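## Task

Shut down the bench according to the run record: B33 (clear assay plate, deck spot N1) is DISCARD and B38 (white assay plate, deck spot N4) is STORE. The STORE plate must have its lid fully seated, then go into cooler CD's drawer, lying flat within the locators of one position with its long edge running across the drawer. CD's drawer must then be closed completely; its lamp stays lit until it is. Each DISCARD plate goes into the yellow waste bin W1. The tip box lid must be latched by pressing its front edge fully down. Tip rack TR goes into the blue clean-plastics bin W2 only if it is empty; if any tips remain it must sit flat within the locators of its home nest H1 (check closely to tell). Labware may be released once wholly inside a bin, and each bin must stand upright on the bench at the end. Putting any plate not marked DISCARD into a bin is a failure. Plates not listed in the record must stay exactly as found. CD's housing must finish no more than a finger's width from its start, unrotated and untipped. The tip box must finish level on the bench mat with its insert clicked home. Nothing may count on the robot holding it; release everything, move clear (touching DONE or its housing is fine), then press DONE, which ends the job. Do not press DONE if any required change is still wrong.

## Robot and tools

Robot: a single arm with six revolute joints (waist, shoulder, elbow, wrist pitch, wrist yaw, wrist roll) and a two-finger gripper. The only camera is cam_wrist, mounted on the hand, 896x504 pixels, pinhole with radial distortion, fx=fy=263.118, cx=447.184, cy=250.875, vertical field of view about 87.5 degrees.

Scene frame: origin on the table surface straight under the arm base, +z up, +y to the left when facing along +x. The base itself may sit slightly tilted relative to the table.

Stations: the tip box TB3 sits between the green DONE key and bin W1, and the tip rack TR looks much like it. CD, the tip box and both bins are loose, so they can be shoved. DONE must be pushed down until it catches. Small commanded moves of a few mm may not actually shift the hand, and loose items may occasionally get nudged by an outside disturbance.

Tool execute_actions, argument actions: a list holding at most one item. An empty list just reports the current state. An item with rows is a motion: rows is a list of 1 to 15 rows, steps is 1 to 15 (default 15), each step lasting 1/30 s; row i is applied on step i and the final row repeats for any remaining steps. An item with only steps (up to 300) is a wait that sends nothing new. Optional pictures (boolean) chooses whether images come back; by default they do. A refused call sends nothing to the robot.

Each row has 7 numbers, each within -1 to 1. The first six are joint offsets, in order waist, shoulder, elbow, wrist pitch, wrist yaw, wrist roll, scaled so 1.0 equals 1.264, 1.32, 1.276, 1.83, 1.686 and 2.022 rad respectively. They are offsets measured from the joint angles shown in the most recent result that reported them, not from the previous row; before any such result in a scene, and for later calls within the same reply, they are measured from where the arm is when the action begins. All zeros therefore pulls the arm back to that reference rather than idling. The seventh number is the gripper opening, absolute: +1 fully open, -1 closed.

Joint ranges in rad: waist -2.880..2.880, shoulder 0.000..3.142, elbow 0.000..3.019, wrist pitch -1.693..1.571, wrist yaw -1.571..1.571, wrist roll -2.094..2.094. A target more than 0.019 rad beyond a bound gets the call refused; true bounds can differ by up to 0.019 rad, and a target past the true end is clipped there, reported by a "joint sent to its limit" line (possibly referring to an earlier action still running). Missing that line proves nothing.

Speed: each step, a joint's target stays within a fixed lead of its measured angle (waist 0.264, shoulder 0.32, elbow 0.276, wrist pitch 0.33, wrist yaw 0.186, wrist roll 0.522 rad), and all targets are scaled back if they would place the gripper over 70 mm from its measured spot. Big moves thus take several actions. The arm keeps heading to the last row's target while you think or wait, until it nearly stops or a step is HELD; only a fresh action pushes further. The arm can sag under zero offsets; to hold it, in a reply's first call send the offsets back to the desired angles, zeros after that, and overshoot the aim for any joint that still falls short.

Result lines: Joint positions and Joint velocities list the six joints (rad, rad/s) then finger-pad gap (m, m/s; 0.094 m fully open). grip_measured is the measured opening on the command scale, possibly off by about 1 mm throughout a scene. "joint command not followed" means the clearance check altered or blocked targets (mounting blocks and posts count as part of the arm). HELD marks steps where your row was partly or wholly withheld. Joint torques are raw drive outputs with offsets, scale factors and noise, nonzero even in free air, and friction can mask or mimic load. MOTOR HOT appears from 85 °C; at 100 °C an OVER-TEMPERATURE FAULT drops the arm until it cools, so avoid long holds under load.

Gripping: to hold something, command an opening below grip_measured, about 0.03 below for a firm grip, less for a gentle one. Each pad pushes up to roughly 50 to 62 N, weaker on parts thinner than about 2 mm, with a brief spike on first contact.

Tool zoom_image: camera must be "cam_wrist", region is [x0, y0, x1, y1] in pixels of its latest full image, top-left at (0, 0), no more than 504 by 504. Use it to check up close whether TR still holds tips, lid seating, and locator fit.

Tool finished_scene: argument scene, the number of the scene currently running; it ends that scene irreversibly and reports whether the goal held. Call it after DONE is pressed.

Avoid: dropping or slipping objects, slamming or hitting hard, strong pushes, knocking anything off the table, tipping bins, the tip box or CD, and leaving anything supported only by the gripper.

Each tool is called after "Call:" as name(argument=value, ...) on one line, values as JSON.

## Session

Call:
execute_actions(actions=[])

Scene clock: 0.00 s of 15600.00 s.
grip_measured=+1.000
Joint positions: [-0.527  1.808  2.012 -1.458 -0.025  1.923  0.094]
Joint velocities: [ 0.005 -0.015 -0.022 -0.007  0.007 -0.022  0.   ]
Joint torques (N m, as the arm reports them, + toward a larger angle): no reading
Motor temperatures (°C, as the motors report them): [23 26 25 23 25 24]

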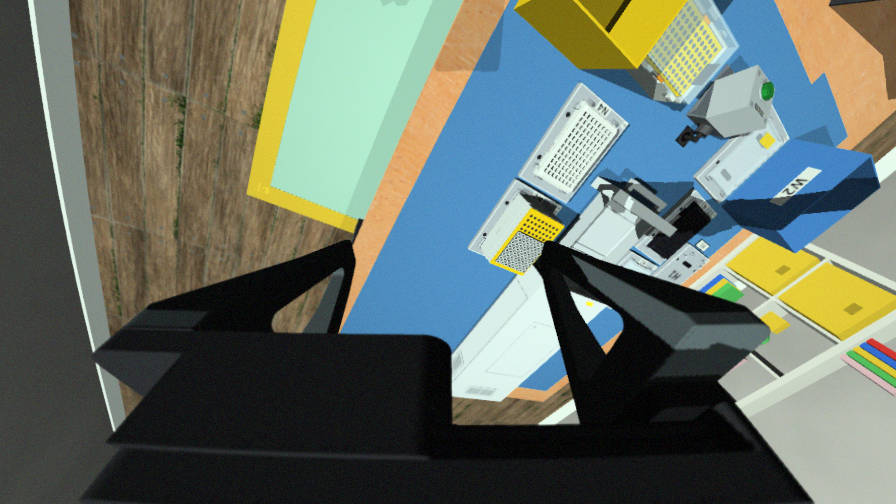

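Call:
execute_actions(actions=[{"rows":[[0.53,-0.4,-0.7,0.33,0.17,-1,1]]}], pictures=false)

Call:
execute_actions(actions=[{"steps":40}])

Scene clock: 2.83 s of 15600.00 s.
grip_measured=+1.000
Joint positions: [-0.087  1.403  1.439 -0.946  0.251  1.326  0.094]
Joint velocities: [ 1.324 -0.796 -1.096  0.452  0.066 -1.253  0.   ]
Joint torques (N m, as the arm reports them, + toward a larger angle): [  2.57 -17.32   7.84   0.03   0.16  -0.2 ]
Motor temperatures (°C, as the motors report them): [23 26 25 23 25 24]
Steps of this call (steps 1 to 70: nothing new was sent; steps 71 to 85: all 15 steps of this action). Readings (joint positions):
71: [-0.520 1.799 1.994 -1.431 0.012 1.892]
72: [-0.512 1.778 1.954 -1.383 0.055 1.853]
74: [-0.476 1.730 1.871 -1.299 0.134 1.776]
78: [-0.364 1.619 1.713 -1.134 0.214 1.623]
85: the state above

Scene clock: 4.17 s of 15600.00 s.
grip_measured=+1.000
Joint positions: [ 0.148  1.286  1.106 -0.866  0.259 -0.088  0.094]
Joint velocities: [-0.015  0.005  0.012 -0.017 -0.11  -0.037  0.   ]
Joint torques (N m, as the arm reports them, + toward a larger angle): [  3.87 -15.23   9.93   0.49   0.05  -0.16]
Motor temperatures (°C, as the motors report them): [23 27 26 23 25 24]
Steps of this call (steps 1 to 40: the robot went on to your last target). Readings (joint positions):
1: [-0.041 1.377 1.399 -0.931 0.252 1.278]
2: [0.003 1.353 1.355 -0.917 0.253 1.226]
4: [0.085 1.312 1.260 -0.890 0.254 1.085]
8: [0.179 1.285 1.122 -0.876 0.255 0.693]
40: the state above

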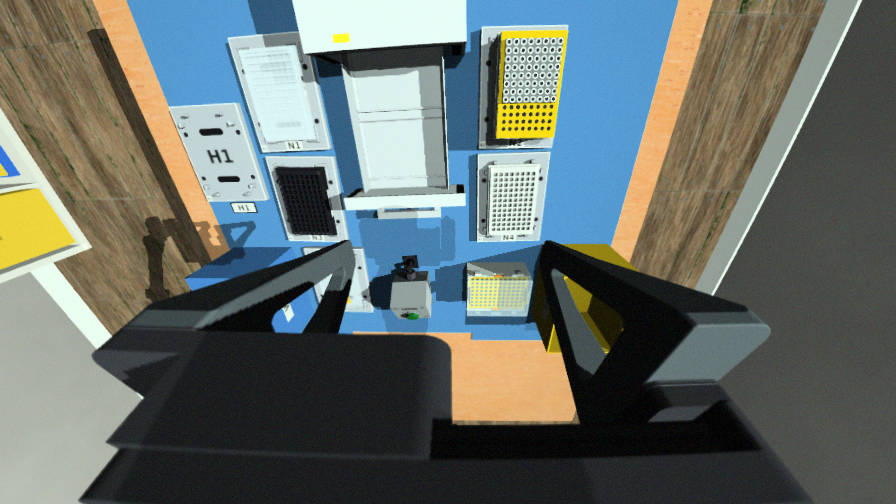

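Call:
execute_actions(actions=[{"rows":[[-0.22,0.46,0.27,0.17,-0.065,-0.13,1]]}], pictures=false)

Call:
execute_actions(actions=[{"steps":30}])

Scene clock: 6.73 s of 15600.00 s.
grip_measured=+1.000
Joint positions: [-0.115  1.77   1.392 -0.581  0.156 -0.279  0.094]
Joint velocities: [-0.259  1.206  0.369  0.247 -0.037 -0.374  0.   ]
Joint torques (N m, as the arm reports them, + toward a larger angle): [  4.49 -18.77  10.27   0.35  -0.05  -0.18]
Motor temperatures (°C, as the motors report them): [23 27 26 24 25 24]
Steps of this call (steps 1 to 15: the robot went on to your last target; steps 16 to 62: nothing new was sent; steps 63 to 77: all 15 steps of this action). Readings (joint positions):
63: [0.142 1.292 1.108 -0.851 0.239 -0.103]
64: [0.128 1.305 1.118 -0.822 0.219 -0.120]
66: [0.085 1.354 1.156 -0.766 0.193 -0.149]
70: [-0.012 1.490 1.260 -0.674 0.167 -0.203]
77: the state above

Scene clock: 7.73 s of 15600.00 s.
grip_measured=+1.000
Joint positions: [-0.134  1.916  1.414 -0.563  0.152 -0.341  0.094]
Joint velocities: [-0.005 -0.015 -0.017 -0.007  0.095  0.037  0.   ]
Joint torques (N m, as the arm reports them, + toward a larger angle): [  5.11 -23.65   9.3    0.38  -0.07  -0.19]
Motor temperatures (°C, as the motors report them): [23 27 26 24 25 24]
Steps of this call (steps 1 to 30: the robot went on to your last target). Readings (joint positions):
1: [-0.122 1.809 1.404 -0.573 0.154 -0.292]
2: [-0.128 1.845 1.411 -0.567 0.154 -0.301]
4: [-0.134 1.897 1.412 -0.564 0.154 -0.315]
8: [-0.134 1.930 1.412 -0.564 0.152 -0.331]
30: the state above
The arm was judged still, so your last target was given up. Only a new action makes it travel on or press farther. Fingers that are still opening or closing keep moving.

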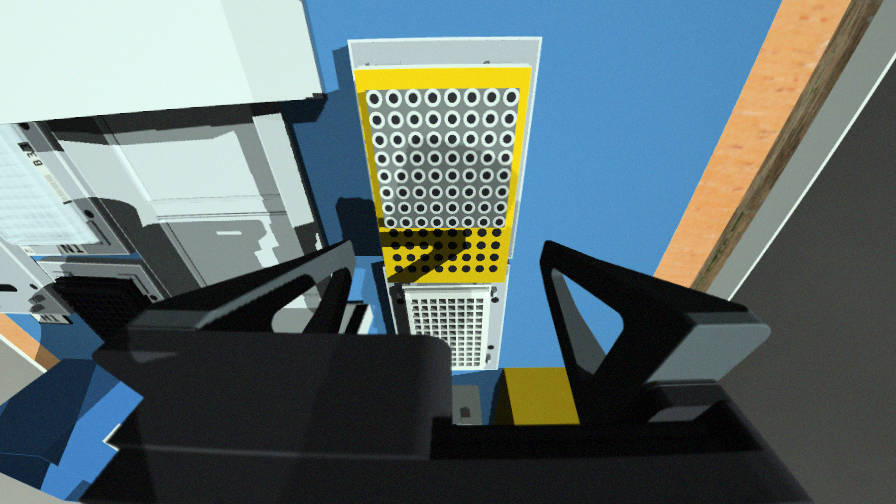

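Call:
execute_actions(actions=[{"rows":[[-0.005,0.03,0.03,0.02,0,0,1],[-0.01,0.05,0.05,0.03,0,0,1],[-0.012,0.08,0.07,0.045,0,0,1]]}])

Scene clock: 10.27 s of 15600.00 s.
grip_measured=+1.000
Joint positions: [-0.138  2.003  1.476 -0.489  0.152 -0.341  0.094]
Joint velocities: [-0.015 -0.005  0.012  0.007 -0.007 -0.066  0.   ]
Joint torques (N m, as the arm reports them, + toward a larger angle): [  3.21 -20.75   8.49   0.41  -0.03  -0.08]
Motor temperatures (°C, as the motors report them): [23 27 26 24 25 24]
Steps of this call (steps 1 to 61: nothing new was sent; steps 62 to 76: all 15 steps of this action). Readings (joint positions):
62: [-0.134 1.916 1.414 -0.560 0.152 -0.341]
63: [-0.134 1.919 1.416 -0.550 0.152 -0.341]
65: [-0.134 1.941 1.439 -0.521 0.152 -0.341]
69: [-0.137 1.987 1.476 -0.489 0.152 -0.341]
76: the state above

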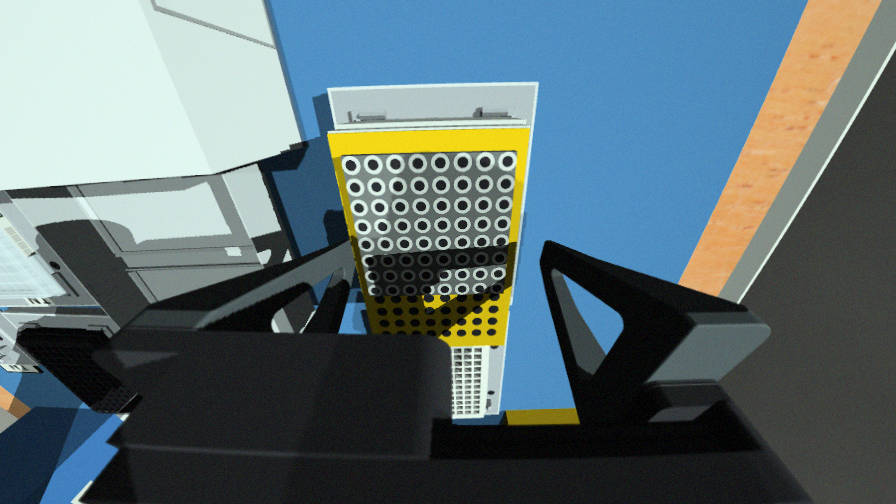

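Call:
execute_actions(actions=[{"rows":[[0.017,0,0,-0.01,0,-0.012,1],[0.017,0,0,-0.01,0,-0.012,1],[0.017,0,0,-0.01,0,-0.012,1],[0.017,0,0,-0.01,0,-0.012,1],[0.017,0,-0.02,0,0,-0.012,1]]}])

Scene clock: 13.50 s of 15600.00 s.
grip_measured=+1.000
Joint positions: [-0.124  2.003  1.46  -0.496  0.153 -0.355  0.094]
Joint velocities: [ 0.005  0.005 -0.002  0.012  0.037  0.051  0.   ]
Joint torques (N m, as the arm reports them, + toward a larger angle): [  5.07 -22.6    5.15   0.34  -0.06  -0.13]
Motor temperatures (°C, as the motors report them): [23 27 26 24 25 24]
Steps of this call (steps 1 to 15: the robot went on to your last target; steps 16 to 82: nothing new was sent; steps 83 to 97: all 15 steps of this action). Readings (joint positions):
83: [-0.137 2.003 1.476 -0.490 0.152 -0.343]
84: [-0.137 2.003 1.476 -0.493 0.152 -0.345]
86: [-0.134 2.003 1.476 -0.496 0.152 -0.348]
90: [-0.127 2.003 1.466 -0.496 0.152 -0.352]
97: the state above

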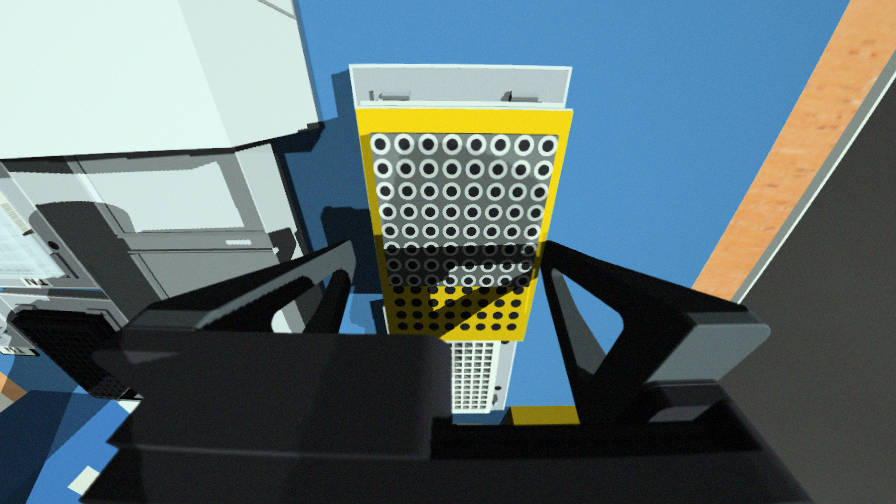

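Call:
execute_actions(actions=[{"rows":[[-0.016,0,0,0,0.006,0.006,1],[-0.016,0,0,0,0.006,0.006,1],[-0.016,0,0,0,0.006,0.006,1],[-0.016,0,0,0,0.006,0.006,1],[-0.016,0.035,0,0.016,0.006,0.006,1]]}])

Scene clock: 16.13 s of 15600.00 s.
grip_measured=+1.000
Joint positions: [-0.136  2.018  1.46  -0.48   0.16  -0.353  0.094]
Joint velocities: [-0.005 -0.005 -0.007 -0.007 -0.095 -0.007  0.   ]
Joint torques (N m, as the arm reports them, + toward a larger angle): [  4.   -19.68   5.9    0.44   0.1    0.02]
Motor temperatures (°C, as the motors report them): [23 28 26 24 25 24]
Steps of this call (steps 1 to 15: the robot went on to your last target; steps 16 to 64: nothing new was sent; steps 65 to 79: all 15 steps of this action). Readings (joint positions):
65: [-0.125 2.003 1.460 -0.496 0.156 -0.355]
66: [-0.125 2.003 1.460 -0.496 0.158 -0.355]
68: [-0.128 2.003 1.460 -0.496 0.159 -0.354]
72: [-0.134 2.008 1.460 -0.481 0.160 -0.353]
79: the state above

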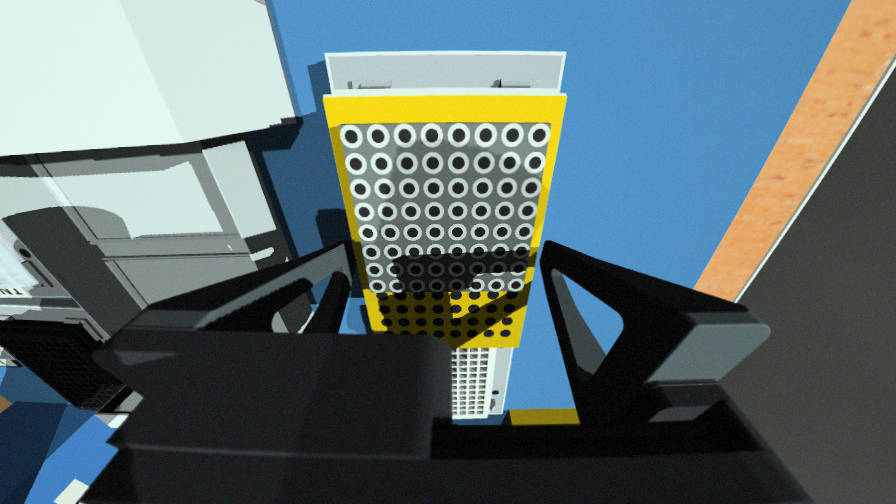

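Call:
execute_actions(actions=[{"rows":[[0,0.03,0,0.01,-0.005,0,1],[0,0.043,0,0.025,-0.005,0,1]]}])

Call:
execute_actions(actions=[{"rows":[[0,0,0,0,0,0,0.9],[0,0,0,0,0,0,0.85],[0,0,0,0,0,0,0.8],[0,0,0,0,0,0,0.745]]}])

Scene clock: 19.63 s of 15600.00 s.
grip_measured=+1.000
Joint positions: [-0.136  2.048  1.46  -0.446  0.154 -0.353  0.094]
Joint velocities: [-0.024  0.005  0.007  0.017  0.022  0.037  0.   ]
Joint torques (N m, as the arm reports them, + toward a larger angle): [  3.92 -20.16   5.52   0.28  -0.13  -0.07]
Motor temperatures (°C, as the motors report them): [23 28 26 24 25 24]
Steps of this call (steps 1 to 15: the robot went on to your last target; steps 16 to 90: nothing new was sent; steps 91 to 105: all 15 steps of this action). Readings (joint positions):
91: [-0.136 2.018 1.460 -0.478 0.158 -0.353]
92: [-0.136 2.020 1.460 -0.472 0.156 -0.353]
94: [-0.136 2.026 1.460 -0.453 0.154 -0.353]
98: [-0.136 2.040 1.460 -0.446 0.154 -0.353]
105: the state above

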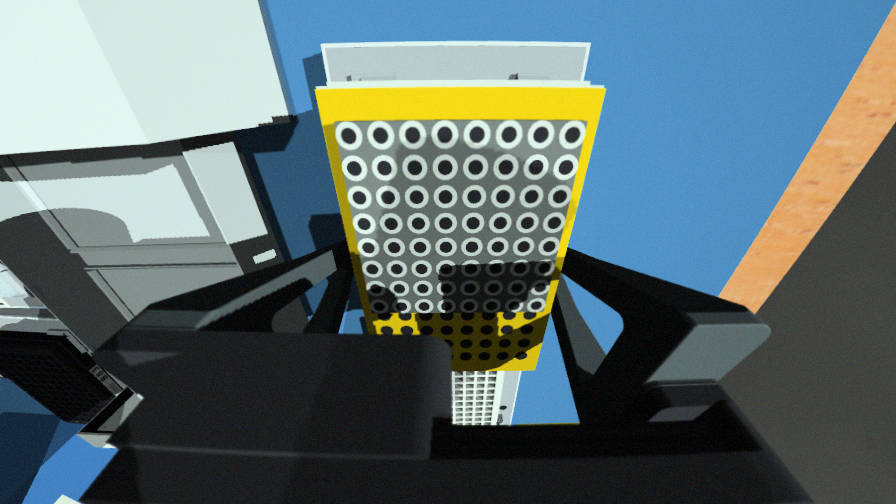

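Scene clock: 20.13 s of 15600.00 s.
grip_measured=+0.787
Joint positions: [-0.139  2.048  1.46  -0.444  0.16  -0.353  0.084]
Joint velocities: [-0.005 -0.015 -0.012 -0.007 -0.051  0.022 -0.   ]
Joint torques (N m, as the arm reports them, + toward a larger angle): [  4.54 -22.46   5.5    0.07  -0.18  -0.07]
Motor temperatures (°C, as the motors report them): [23 28 26 24 25 24]
Steps of this call (steps 1 to 15: all 15 steps of this action). Readings (joint positions):
1: [-0.136 2.048 1.460 -0.446 0.158 -0.353]
2: [-0.137 2.048 1.460 -0.446 0.160 -0.353]
4: [-0.139 2.048 1.460 -0.444 0.160 -0.353]
8: [-0.139 2.048 1.460 -0.444 0.160 -0.353]
15: the state above

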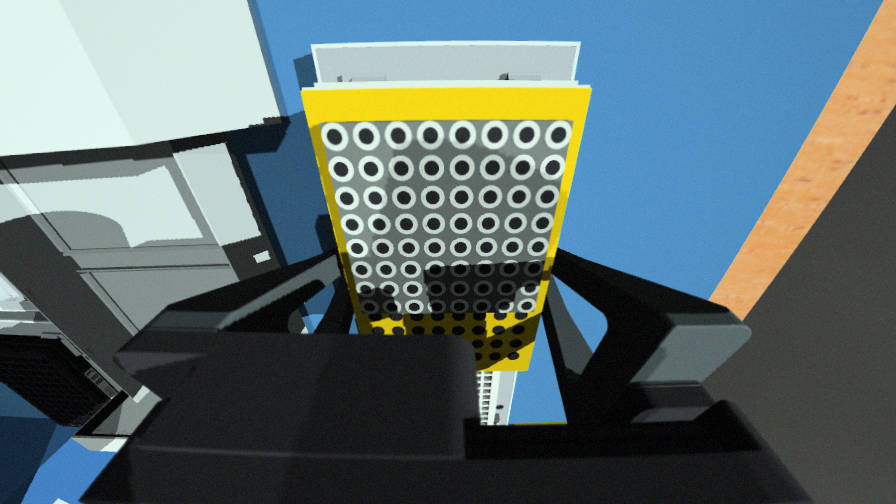

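Call:
execute_actions(actions=[{"rows":[[0,-0.03,0,-0.01,0,0,0.745],[0,-0.05,0,-0.02,0,0,0.745],[0,-0.07,0,-0.035,0,0,0.745],[0,-0.09,0,-0.05,0,0,0.745],[0,-0.11,0,-0.07,0,0,0.745],[0,-0.14,-0.02,-0.08,0,0,0.745],[0,-0.17,-0.05,-0.08,0,0,0.745],[0,-0.2,-0.1,-0.08,0,0,0.745],[0,-0.25,-0.15,-0.07,0,0,0.745],[0,-0.3,-0.22,-0.06,0,0,0.745]]}], pictures=false)

Call:
execute_actions(actions=[{"steps":12}], pictures=false)

Call:
execute_actions(actions=[{"rows":[[0.68,0.3,0.14,0.015,0.19,0.4,0.745]]}], pictures=false)

Call:
execute_actions(actions=[{"steps":30}])

Scene clock: 25.50 s of 15600.00 s.
grip_measured=+0.787
Joint positions: [-0.139  1.654  1.177 -0.561  0.16  -0.353  0.084]
Joint velocities: [-0.005 -0.63  -0.095  0.002  0.007 -0.007  0.   ]
Joint torques (N m, as the arm reports them, + toward a larger angle): [  3.12 -16.82   7.28   0.32  -0.07  -0.06]
Motor temperatures (°C, as the motors report them): [23 28 26 24 25 24]
Steps of this call (steps 1 to 15: the robot went on to your last target; steps 16 to 90: nothing new was sent; then 1.87 s passed at rest; steps 91 to 105: all 15 steps of this action). Readings (joint positions):
91: [-0.139 2.046 1.460 -0.444 0.160 -0.353]
92: [-0.139 2.044 1.460 -0.448 0.161 -0.353]
94: [-0.139 2.031 1.460 -0.475 0.160 -0.353]
98: [-0.139 1.951 1.420 -0.553 0.160 -0.353]
105: the state above

Scene clock: 25.90 s of 15600.00 s.
grip_measured=+0.787
Joint positions: [-0.139  1.632  1.178 -0.556  0.16  -0.353  0.084]
Joint velocities: [-0.005 -0.005 -0.027  0.002 -0.095  0.066 -0.   ]
Joint torques (N m, as the arm reports them, + toward a larger angle): [  2.76 -18.17   6.99   0.26   0.02  -0.09]
Motor temperatures (°C, as the motors report them): [23 28 26 24 25 24]
Steps of this call (steps 1 to 12: the robot went on to your last target). Readings (joint positions):
1: [-0.139 1.638 1.177 -0.560 0.160 -0.353]
2: [-0.139 1.628 1.178 -0.558 0.160 -0.353]
4: [-0.139 1.622 1.178 -0.556 0.160 -0.353]
8: [-0.139 1.629 1.178 -0.556 0.160 -0.353]
12: the state above

Scene clock: 26.40 s of 15600.00 s.
grip_measured=+0.787
Joint positions: [ 0.23   1.954  1.265 -0.547  0.465  0.158  0.084]
Joint velocities: [1.021 0.405 0.002 0.002 0.022 0.696 0.   ]
Joint torques (N m, as the arm reports them, + toward a larger angle): [  7.87 -19.85   8.36   0.15   0.25  -0.04]
Motor temperatures (°C, as the motors report them): [23 28 26 24 25 24]
Steps of this call (steps 1 to 15: all 15 steps of this action). Readings (joint positions):
1: [-0.132 1.638 1.181 -0.556 0.196 -0.324]
2: [-0.122 1.651 1.192 -0.556 0.240 -0.285]
4: [-0.085 1.696 1.220 -0.554 0.320 -0.211]
8: [0.013 1.804 1.257 -0.547 0.417 -0.067]
15: the state above

Scene clock: 27.40 s of 15600.00 s.
grip_measured=+0.787
Joint positions: [ 0.715  2.007  1.325 -0.536  0.479  0.444  0.084]
Joint velocities: [-0.015 -0.005  0.012 -0.007 -0.007 -0.037  0.   ]
Joint torques (N m, as the arm reports them, + toward a larger angle): [  9.46 -18.06   9.14   0.28   0.08  -0.01]
Motor temperatures (°C, as the motors report them): [23 28 26 24 25 24]
Steps of this call (steps 1 to 30: the robot went on to your last target). Readings (joint positions):
1: [0.266 1.967 1.265 -0.547 0.467 0.182]
2: [0.302 1.978 1.265 -0.547 0.468 0.203]
4: [0.375 1.993 1.265 -0.547 0.470 0.241]
8: [0.525 2.001 1.265 -0.547 0.471 0.299]
30: the state above

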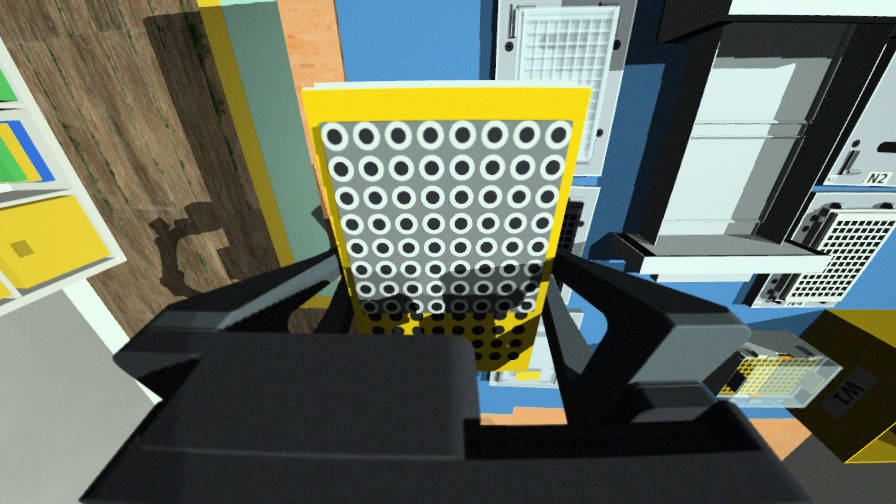

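Target [.70,2.28,1.45,-.43,.495,.46].

Call:
execute_actions(actions=[{"rows":[[0,0.04,0.03,0.01,0,0,0.745],[0,0.08,0.05,0.02,0,0,0.745],[0,0.12,0.07,0.03,0,0,0.745],[-0.01,0.16,0.09,0.045,0.01,0.01,0.745],[-0.015,0.21,0.115,0.06,0.01,0.01,0.745]]}], pictures=false)

Call:
execute_actions(actions=[{"steps":10}])

Scene clock: 30.17 s of 15600.00 s.
grip_measured=+0.787
Joint positions: [ 0.707  2.318  1.455 -0.431  0.493  0.453  0.084]
Joint velocities: [-0.024  0.034 -0.027 -0.007  0.051  0.022 -0.001]
Joint torques (N m, as the arm reports them, + toward a larger angle): [  8.24 -23.85   6.52   0.1    0.2    0.03]
Motor temperatures (°C, as the motors report them): [23 28 27 24 25 24]
Steps of this call (steps 1 to 15: the robot went on to your last target; steps 16 to 68: nothing new was sent; steps 69 to 83: all 15 steps of this action). Readings (joint positions):
69: [0.715 2.009 1.325 -0.535 0.479 0.445]
70: [0.715 2.015 1.329 -0.531 0.479 0.445]
72: [0.715 2.054 1.358 -0.510 0.486 0.447]
76: [0.713 2.193 1.444 -0.446 0.493 0.450]
83: the state above

Scene clock: 30.50 s of 15600.00 s.
grip_measured=+0.787
Joint positions: [ 0.706  2.313  1.455 -0.431  0.494  0.454  0.084]
Joint velocities: [-0.015 -0.005 -0.012 -0.002  0.037  0.022  0.   ]
Joint torques (N m, as the arm reports them, + toward a larger angle): [  9.66 -23.17   6.56   0.05   0.16   0.03]
Motor temperatures (°C, as the motors report them): [23 28 27 24 25 24]
Steps of this call (steps 1 to 10: the robot went on to your last target). Readings (joint positions):
1: [0.707 2.319 1.455 -0.431 0.493 0.453]
2: [0.706 2.318 1.455 -0.431 0.493 0.453]
4: [0.706 2.314 1.455 -0.431 0.494 0.454]
8: [0.706 2.313 1.455 -0.431 0.494 0.454]
10: the state above

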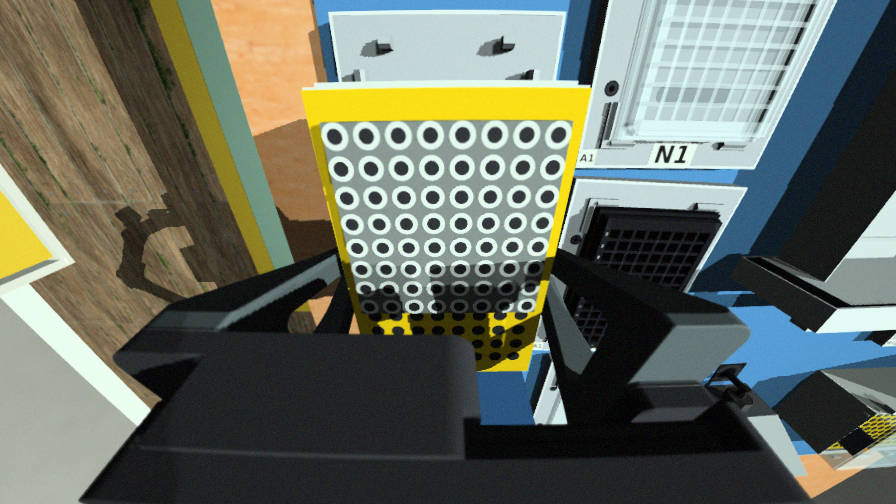

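Call:
execute_actions(actions=[{"rows":[[-0.02,0.035,0.04,0.022,0,0,0.745]]}])

Scene clock: 32.83 s of 15600.00 s.
grip_measured=+0.787
Joint positions: [ 0.689  2.336  1.47  -0.403  0.494  0.454  0.084]
Joint velocities: [ 0.005 -0.005 -0.012 -0.002  0.022  0.007  0.001]
Joint torques (N m, as the arm reports them, + toward a larger angle): [  9.6  -19.82   8.2    0.55   0.12  -0.12]
Motor temperatures (°C, as the motors report them): [24 28 27 24 25 24]
Steps of this call (steps 1 to 15: the robot went on to your last target; steps 16 to 55: nothing new was sent; steps 56 to 70: all 15 steps of this action). Readings (joint positions):
56: [0.705 2.314 1.455 -0.427 0.494 0.454]
57: [0.705 2.317 1.458 -0.419 0.494 0.454]
59: [0.701 2.325 1.466 -0.408 0.494 0.454]
63: [0.693 2.334 1.470 -0.403 0.494 0.454]
70: the state above

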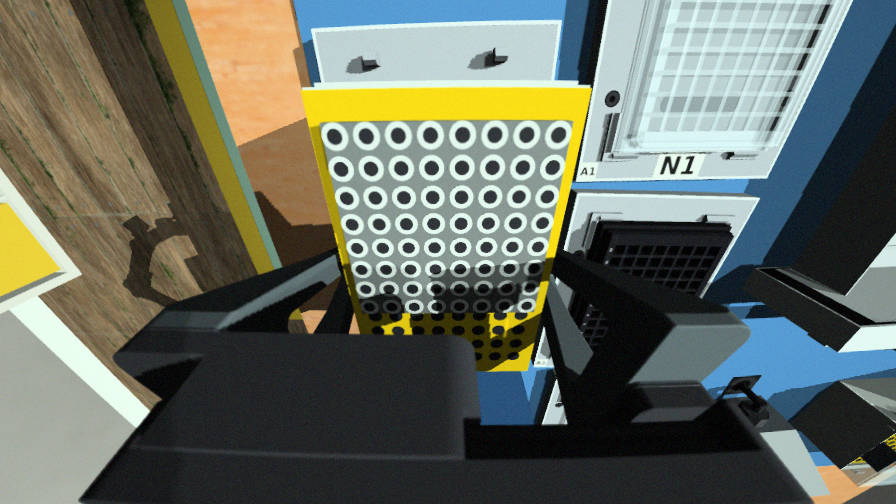

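Call:
execute_actions(actions=[{"rows":[[0,0.028,0.041,0.014,0,-0.017,0.745]]}])

Scene clock: 34.57 s of 15600.00 s.
grip_measured=+0.787
Joint positions: [ 0.689  2.344  1.482 -0.393  0.494  0.434  0.084]
Joint velocities: [-0.015 -0.005 -0.017  0.002 -0.051  0.022 -0.   ]
Joint torques (N m, as the arm reports them, + toward a larger angle): [  9.53 -18.96   8.6    0.53   0.09  -0.28]
Motor temperatures (°C, as the motors report them): [24 28 27 24 25 24]
Steps of this call (steps 1 to 15: the robot went on to your last target; steps 16 to 37: nothing new was sent; steps 38 to 52: all 15 steps of this action). Readings (joint positions):
38: [0.689 2.337 1.471 -0.401 0.494 0.451]
39: [0.689 2.338 1.474 -0.398 0.494 0.447]
41: [0.689 2.343 1.481 -0.394 0.494 0.440]
45: [0.689 2.344 1.482 -0.393 0.494 0.435]
52: the state above

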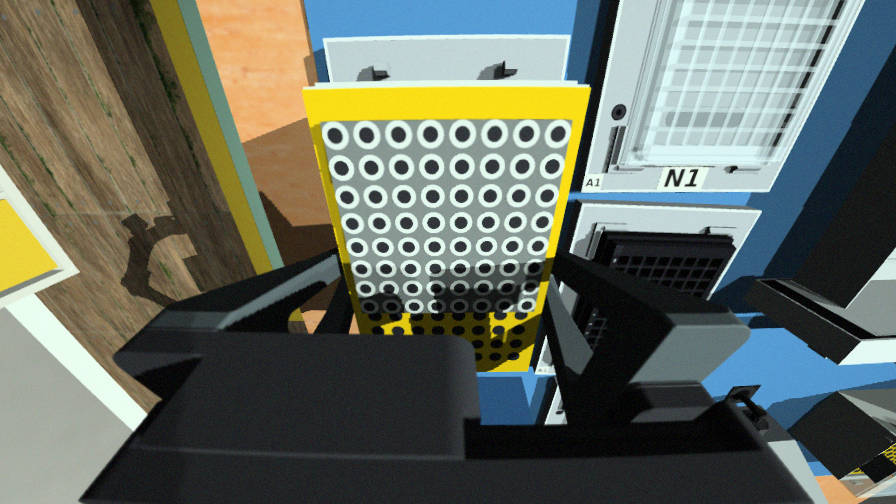

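Call:
execute_actions(actions=[{"rows":[[-0.012,0.033,0.036,0.016,0,-0.008,0.745]]}])

Scene clock: 36.17 s of 15600.00 s.
grip_measured=+0.787
Joint positions: [ 0.689  2.347  1.485 -0.39   0.494  0.427  0.084]
Joint velocities: [-0.015 -0.015  0.002  0.007  0.022 -0.051 -0.   ]
Joint torques (N m, as the arm reports them, + toward a larger angle): [  8.95 -18.2    8.77   0.97   0.07  -0.16]
Motor temperatures (°C, as the motors report them): [24 28 27 24 25 24]
Steps of this call (steps 1 to 15: the robot went on to your last target; steps 16 to 33: nothing new was sent; steps 34 to 48: all 15 steps of this action). Readings (joint positions):
34: [0.689 2.345 1.483 -0.392 0.494 0.433]
35: [0.689 2.346 1.484 -0.390 0.494 0.431]
37: [0.689 2.347 1.485 -0.390 0.494 0.429]
41: [0.689 2.347 1.485 -0.390 0.494 0.427]
48: the state above

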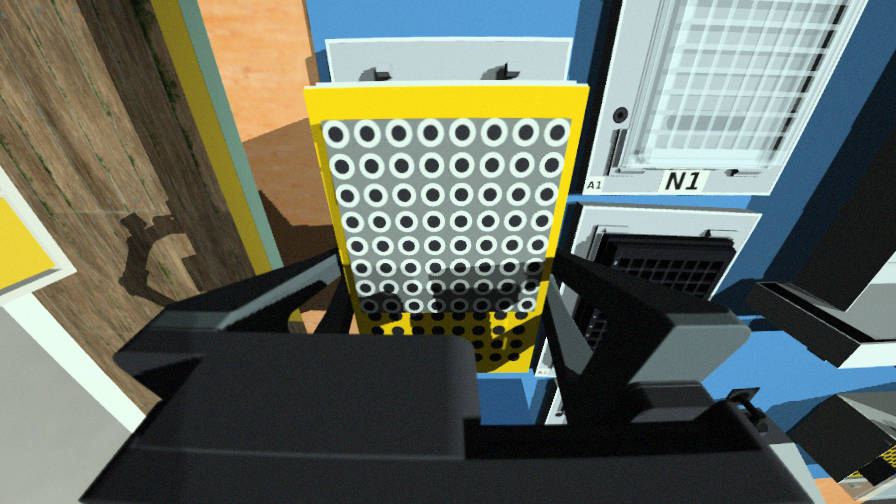

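Call:
execute_actions(actions=[{"rows":[[-0.01,0.035,0,0,0,0,0.745],[-0.01,0.035,0,0,0,0,0.745],[-0.01,0.035,0,0,0,0,0.745],[-0.01,0.035,0,0,0,0,0.745],[-0.01,0.035,0,0,0,0,0.745],[-0.01,0.035,0,0,0,0,0.745],[0,0.01,0,0,0,0,0.745],[0,0,0,0,0,0,0.8],[0,0,0,0,0,0,0.85],[0,0,0,0,0,0,1]]}])

Call:
execute_actions(actions=[{"rows":[[0.01,-0.03,-0.01,-0.01,0,0,1],[0.015,-0.05,-0.015,-0.02,0,0,1],[0.02,-0.07,-0.02,-0.03,0,0,1],[0.025,-0.09,-0.03,-0.04,0,0,1],[0.03,-0.11,-0.04,-0.05,0,0,1],[0.03,-0.14,-0.04,-0.07,0,0,1],[0.03,-0.17,-0.04,-0.09,0,0,1]]}])

Scene clock: 41.03 s of 15600.00 s.
grip_measured=+0.999
Joint positions: [ 0.689  2.348  1.485 -0.39   0.494  0.427  0.094]
Joint velocities: [ 0.005 -0.005 -0.002 -0.007 -0.037 -0.095 -0.001]
Joint torques (N m, as the arm reports them, + toward a larger angle): [ 11.24 -21.38   5.01   0.17   0.09  -0.08]
Motor temperatures (°C, as the motors report them): [24 28 27 24 25 24]
Steps of this call (steps 1 to 15: the robot went on to your last target; steps 16 to 90: nothing new was sent; then 1.37 s passed at rest; steps 91 to 105: all 15 steps of this action). Readings (joint positions):
91: [0.689 2.348 1.485 -0.390 0.494 0.427]
92: [0.689 2.348 1.485 -0.390 0.494 0.427]
94: [0.689 2.348 1.485 -0.390 0.494 0.427]
98: [0.689 2.348 1.485 -0.390 0.494 0.427]
105: the state above

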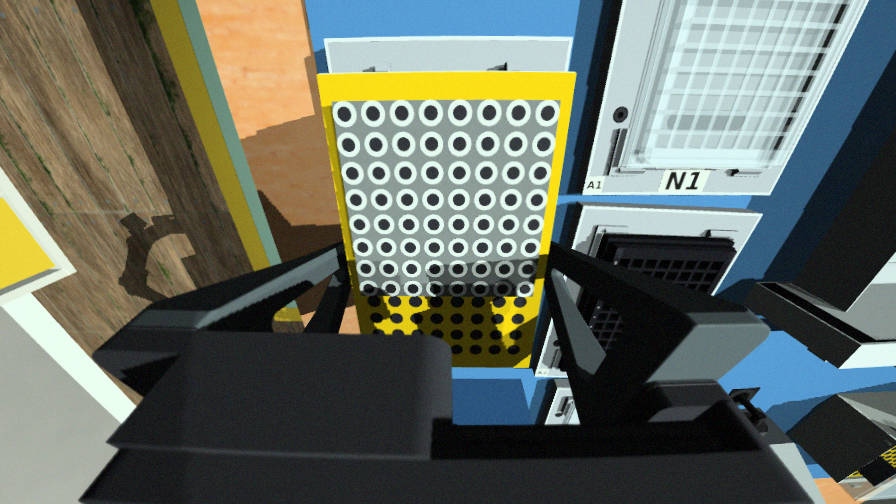

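Scene clock: 41.53 s of 15600.00 s.
grip_measured=+1.000
Joint positions: [ 0.72   2.11   1.432 -0.541  0.493  0.427  0.094]
Joint velocities: [ 0.005 -0.317  0.017  0.012 -0.081  0.007  0.001]
Joint torques (N m, as the arm reports them, + toward a larger angle): [ 10.43 -17.6    6.66  -0.22   0.17  -0.11]
Motor temperatures (°C, as the motors report them): [24 28 27 24 25 24]
Steps of this call (steps 1 to 15: all 15 steps of this action). Readings (joint positions):
1: [0.689 2.348 1.485 -0.392 0.494 0.427]
2: [0.690 2.345 1.483 -0.398 0.494 0.427]
4: [0.692 2.328 1.470 -0.422 0.494 0.427]
8: [0.705 2.250 1.434 -0.502 0.493 0.427]
15: the state above

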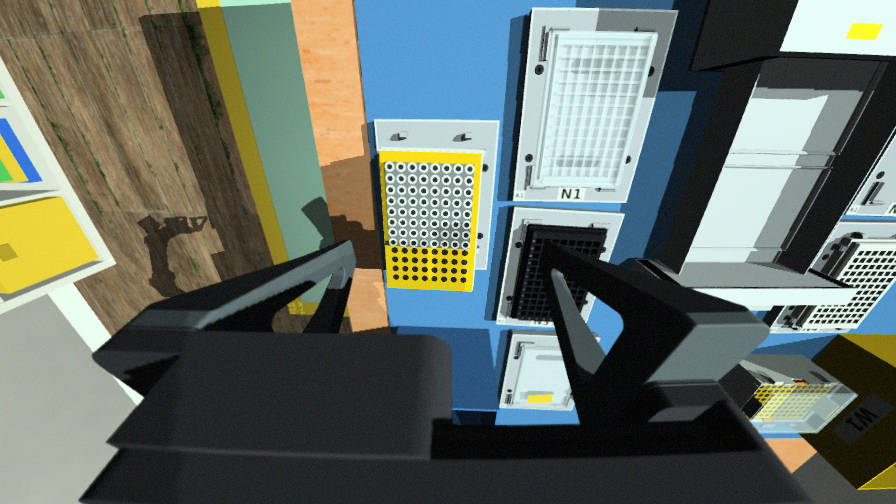

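Call:
execute_actions(actions=[{"rows":[[0,0.04,0,0.01,0,0,1],[0,0.06,0,0.02,0,0,1],[0,0.08,0.01,0.03,0,0,1],[0,0.1,0.02,0.04,0,0,1],[-0.01,0.12,0.03,0.05,0,0,1],[-0.015,0.14,0.04,0.06,0,0,1],[-0.018,0.15,0.05,0.07,0,0,1]]}], pictures=false)

Call:
execute_actions(actions=[{"steps":8}])

Scene clock: 47.37 s of 15600.00 s.
grip_measured=+1.000
Joint positions: [ 0.712  2.328  1.468 -0.426  0.494  0.427  0.094]
Joint velocities: [-0.044 -0.005 -0.007 -0.002  0.022 -0.007 -0.   ]
Joint torques (N m, as the arm reports them, + toward a larger angle): [  9.02 -21.98   7.28   0.52   0.1   -0.07]
Motor temperatures (°C, as the motors report them): [24 28 27 24 25 24]
Steps of this call (steps 1 to 30: the robot went on to your last target; steps 31 to 90: nothing new was sent; then 2.33 s passed at rest; steps 91 to 105: all 15 steps of this action). Readings (joint positions):
91: [0.720 2.102 1.432 -0.544 0.494 0.427]
92: [0.720 2.106 1.432 -0.536 0.494 0.427]
94: [0.720 2.127 1.433 -0.507 0.494 0.427]
98: [0.719 2.226 1.461 -0.442 0.494 0.427]
105: the state above

Scene clock: 47.63 s of 15600.00 s.
grip_measured=+1.000
Joint positions: [ 0.71   2.327  1.469 -0.423  0.494  0.427  0.094]
Joint velocities: [-0.015 -0.015 -0.012  0.007  0.022 -0.022 -0.   ]
Joint torques (N m, as the arm reports them, + toward a larger angle): [  8.74 -22.45   7.5    0.14   0.11  -0.1 ]
Motor temperatures (°C, as the motors report them): [24 28 27 24 25 24]
Steps of this call (steps 1 to 8: the robot went on to your last target). Readings (joint positions):
1: [0.711 2.328 1.468 -0.426 0.494 0.427]
2: [0.711 2.328 1.469 -0.425 0.494 0.427]
4: [0.710 2.327 1.469 -0.423 0.494 0.427]
8: the state above

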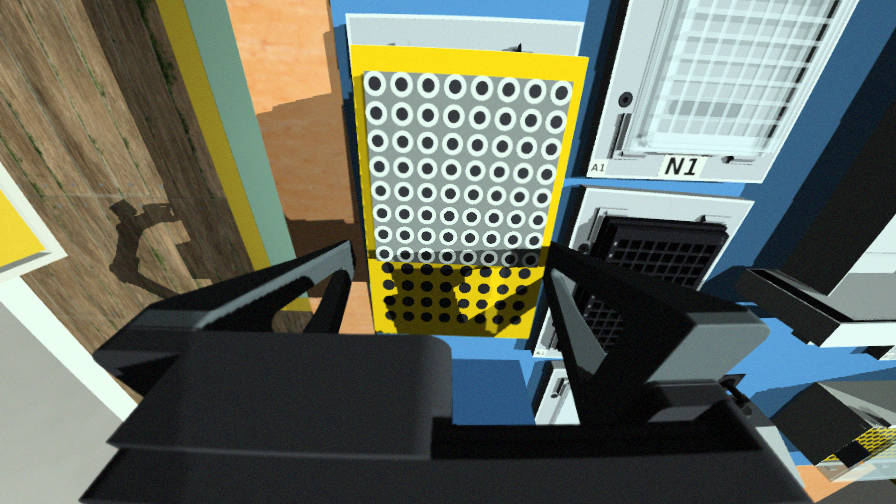

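Call:
execute_actions(actions=[{"rows":[[-0.026,0,0,0,0,0.01,1],[-0.026,0,0,0,0,0.01,1],[-0.026,0,0,0,0,0.01,1],[-0.026,0,0,0,0,0.01,1],[-0.026,0.036,0,0.015,0,0.01,1]]}])

Call:
execute_actions(actions=[{"rows":[[0,0,0,0,0,0,0.85],[0,0,0,0,0,0,0.755],[0,0,0,0,0,0,0.755],[0,0,0,0,0,0,0.755],[0,0,0,0,0,0,0.755],[0,0,0,0,0,0,0.755],[-0.012,0,0.035,0.025,0.01,0,0.755]]}])

Scene clock: 51.83 s of 15600.00 s.
grip_measured=+1.000
Joint positions: [ 0.689  2.345  1.469 -0.406  0.493  0.437  0.094]
Joint velocities: [-0.005  0.005 -0.027 -0.002  0.022 -0.007  0.001]
Joint torques (N m, as the arm reports them, + toward a larger angle): [  9.14 -18.09   4.7    0.35   0.17   0.02]
Motor temperatures (°C, as the motors report them): [24 28 27 24 25 24]
Steps of this call (steps 1 to 15: the robot went on to your last target; steps 16 to 90: nothing new was sent; then 0.70 s passed at rest; steps 91 to 105: all 15 steps of this action). Readings (joint positions):
91: [0.710 2.327 1.469 -0.423 0.494 0.428]
92: [0.708 2.327 1.469 -0.423 0.494 0.430]
94: [0.703 2.327 1.469 -0.423 0.494 0.432]
98: [0.692 2.333 1.469 -0.409 0.493 0.435]
105: the state above

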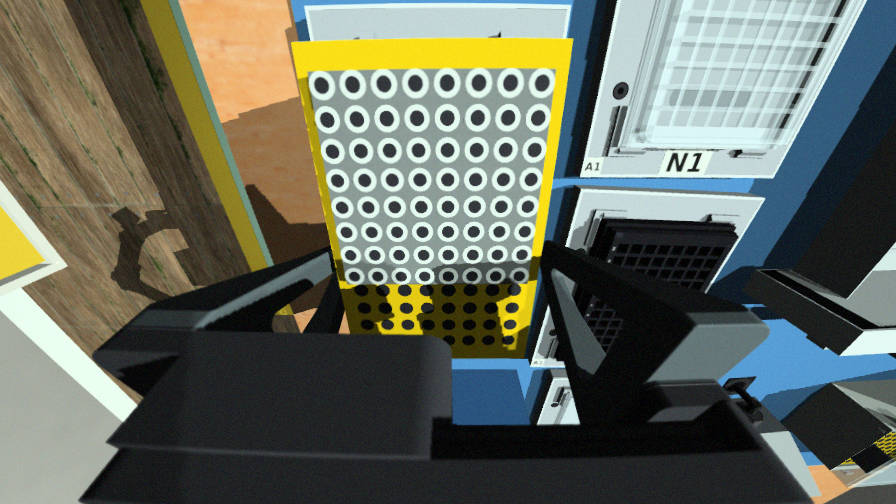

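Scene clock: 52.33 s of 15600.00 s.
grip_measured=+0.786
Joint positions: [ 0.692  2.345  1.474 -0.377  0.503  0.436  0.084]
Joint velocities: [ 0.015 -0.015  0.002 -0.002  0.007 -0.007  0.   ]
Joint torques (N m, as the arm reports them, + toward a larger angle): [  8.59 -20.9    8.53   0.86   0.33  -0.11]
Motor temperatures (°C, as the motors report them): [24 28 27 24 25 24]
Steps of this call (steps 1 to 15: all 15 steps of this action). Readings (joint positions):
1: [0.689 2.345 1.469 -0.406 0.489 0.437]
2: [0.690 2.345 1.469 -0.406 0.485 0.437]
4: [0.692 2.345 1.469 -0.406 0.489 0.437]
8: [0.692 2.345 1.470 -0.390 0.496 0.436]
15: the state above

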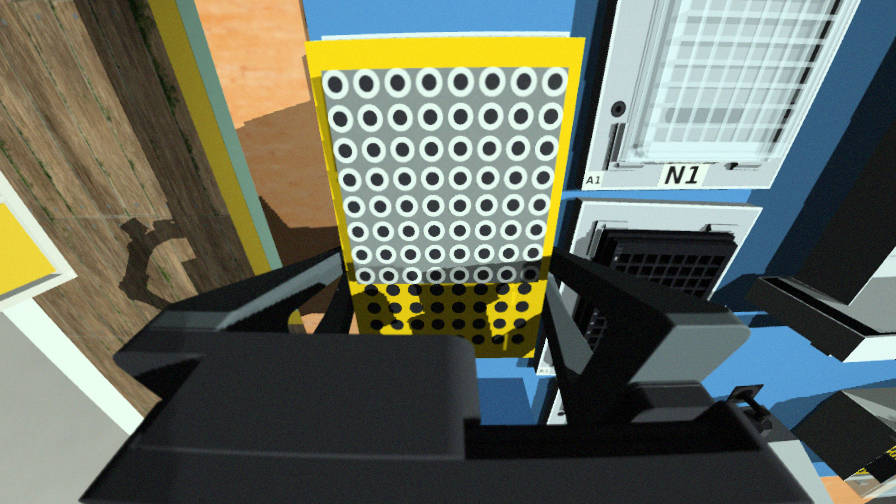

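Call:
execute_actions(actions=[{"rows":[[0,0,0,-0.012,0,0,0.755],[0,0,0,-0.012,0,0,0.755],[0,0,0,-0.012,0,0,0.755],[0,0,0,-0.012,0,0,0.755],[0,0,0,-0.012,0,0,0.755],[0,0,0,-0.012,0,0,0.8],[0,0,0,-0.012,0,0,0.82],[0,0,0,-0.012,0,0,0.9]]}])

Scene clock: 55.57 s of 15600.00 s.
grip_measured=+0.898
Joint positions: [ 0.692  2.345  1.474 -0.39   0.501  0.436  0.089]
Joint velocities: [-0.015  0.005 -0.012 -0.017 -0.007 -0.037  0.001]
Joint torques (N m, as the arm reports them, + toward a larger angle): [  9.84 -21.52   5.18  -0.37   0.19  -0.11]
Motor temperatures (°C, as the motors report them): [24 28 27 24 25 24]
Steps of this call (steps 1 to 15: the robot went on to your last target; steps 16 to 82: nothing new was sent; steps 83 to 97: all 15 steps of this action). Readings (joint positions):
83: [0.692 2.345 1.474 -0.380 0.502 0.436]
84: [0.692 2.345 1.474 -0.383 0.501 0.436]
86: [0.692 2.345 1.474 -0.385 0.501 0.436]
90: [0.692 2.345 1.474 -0.387 0.500 0.436]
97: the state above

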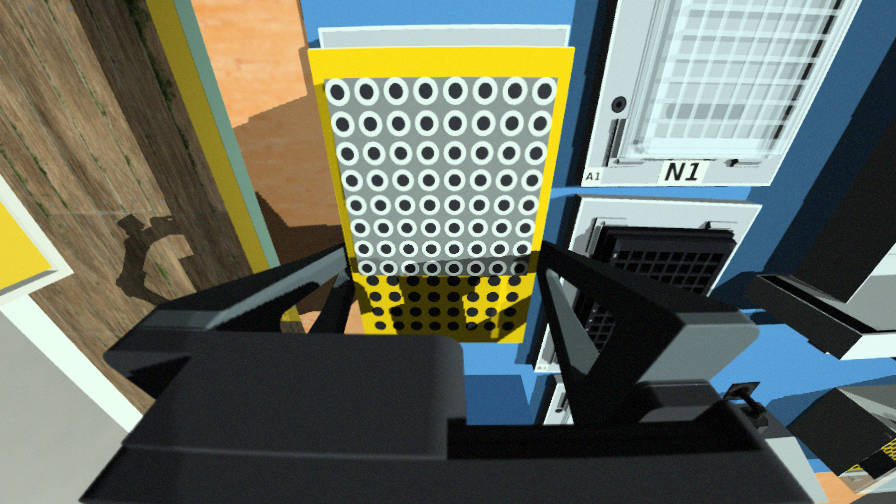

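Near end dropped; check the far end while moving to N1.

Call:
execute_actions(actions=[{"rows":[[0.01,-0.03,0,-0.01,0,0,1],[0.015,-0.05,0,-0.02,0,0,1],[0.02,-0.07,0,-0.03,0,0,1],[0.02,-0.09,0,-0.04,0,0,1],[0.02,-0.11,0,-0.05,0,0,1],[0.02,-0.12,0,-0.07,0,0,1]]}])

Call:
execute_actions(actions=[{"rows":[[-0.2,-0.03,0,0.015,-0.06,-0.135,1]]}], pictures=false)

Call:
execute_actions(actions=[{"steps":12}])

Call:
zoom_image(camera="cam_wrist", region=[50,80,400,330])

Scene clock: 60.33 s of 15600.00 s.
grip_measured=+0.999
Joint positions: [ 0.706  2.171  1.472 -0.505  0.5    0.436  0.094]
Joint velocities: [-0.015 -0.103 -0.002  0.012 -0.007 -0.007 -0.001]
Joint torques (N m, as the arm reports them, + toward a larger angle): [ 11.22 -19.79   6.8   -0.33   0.14  -0.09]
Motor temperatures (°C, as the motors report them): [24 29 27 24 25 24]
Steps of this call (steps 1 to 15: the robot went on to your last target; steps 16 to 90: nothing new was sent; then 1.27 s passed at rest; steps 91 to 105: all 15 steps of this action). Readings (joint positions):
91: [0.692 2.344 1.474 -0.391 0.501 0.436]
92: [0.692 2.342 1.474 -0.398 0.501 0.436]
94: [0.694 2.329 1.474 -0.425 0.501 0.436]
98: [0.700 2.266 1.472 -0.493 0.500 0.436]
105: the state above

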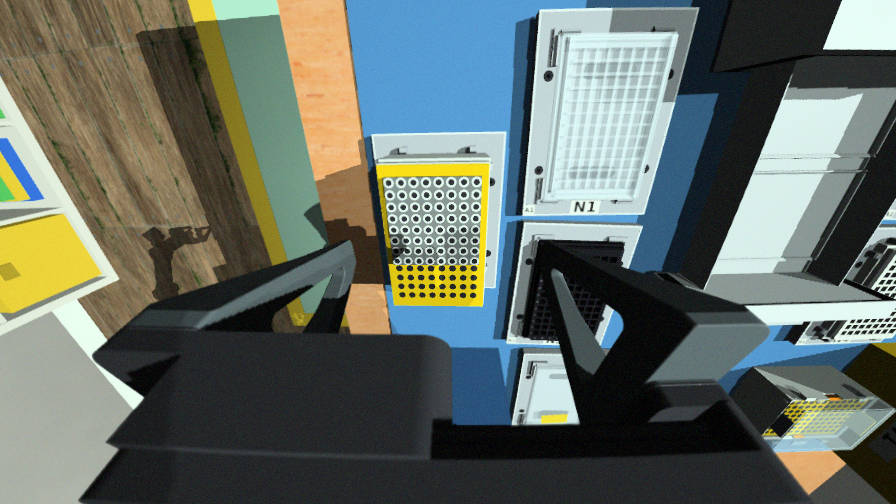

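Scene clock: 60.83 s of 15600.00 s.
grip_measured=+0.999
Joint positions: [ 0.409  2.163  1.472 -0.489  0.402  0.199  0.094]
Joint velocities: [-0.22  -0.024  0.007 -0.017  0.066 -0.139 -0.001]
Joint torques (N m, as the arm reports them, + toward a larger angle): [ 12.65 -24.63   5.54   0.45  -0.03  -0.2 ]
Motor temperatures (°C, as the motors report them): [24 29 27 24 25 24]
Steps of this call (steps 1 to 15: all 15 steps of this action). Readings (joint positions):
1: [0.700 2.167 1.472 -0.504 0.478 0.419]
2: [0.693 2.166 1.472 -0.504 0.457 0.398]
4: [0.661 2.166 1.472 -0.502 0.429 0.360]
8: [0.563 2.166 1.472 -0.498 0.406 0.286]
15: the state above

Scene clock: 61.23 s of 15600.00 s.
grip_measured=+0.999
Joint positions: [ 0.455  2.161  1.472 -0.489  0.401  0.175  0.094]
Joint velocities: [ 0.034 -0.015  0.002 -0.012 -0.022 -0.022 -0.001]
Joint torques (N m, as the arm reports them, + toward a larger angle): [  8.27 -23.73   5.78   0.54   0.01  -0.15]
Motor temperatures (°C, as the motors report them): [24 29 27 24 25 24]
Steps of this call (steps 1 to 12: the robot went on to your last target). Readings (joint positions):
1: [0.404 2.163 1.472 -0.489 0.402 0.195]
2: [0.404 2.162 1.472 -0.489 0.402 0.191]
4: [0.412 2.161 1.472 -0.489 0.402 0.185]
8: [0.439 2.161 1.472 -0.489 0.402 0.178]
12: the state above

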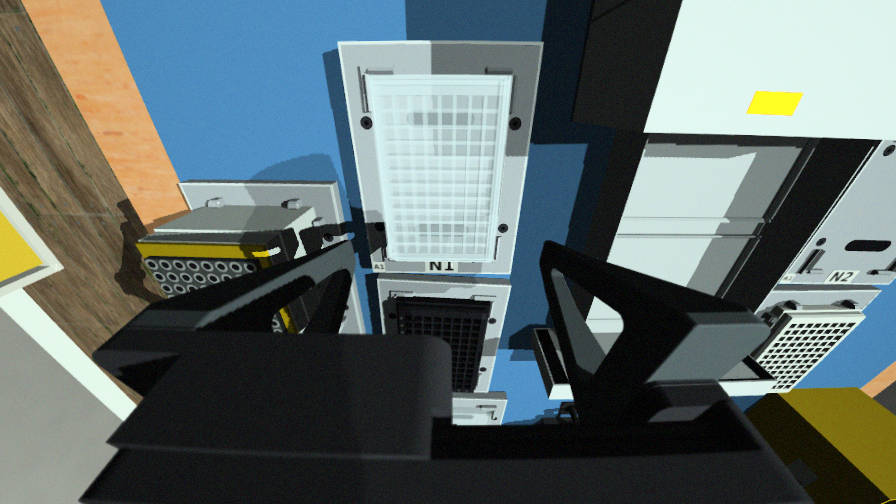

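Region (50, 80, 400, 330) of cam_wrist's 896x504 image, scaled by 1.440, with more detail than that image has; it fills the top 360 rows of this view, and the rest is white.

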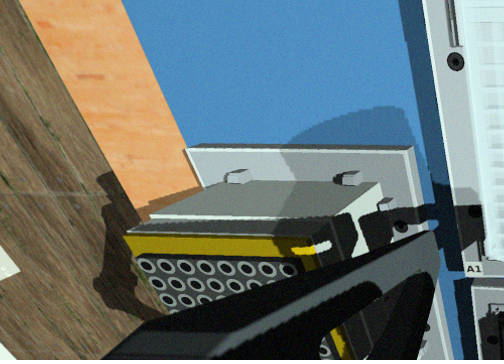

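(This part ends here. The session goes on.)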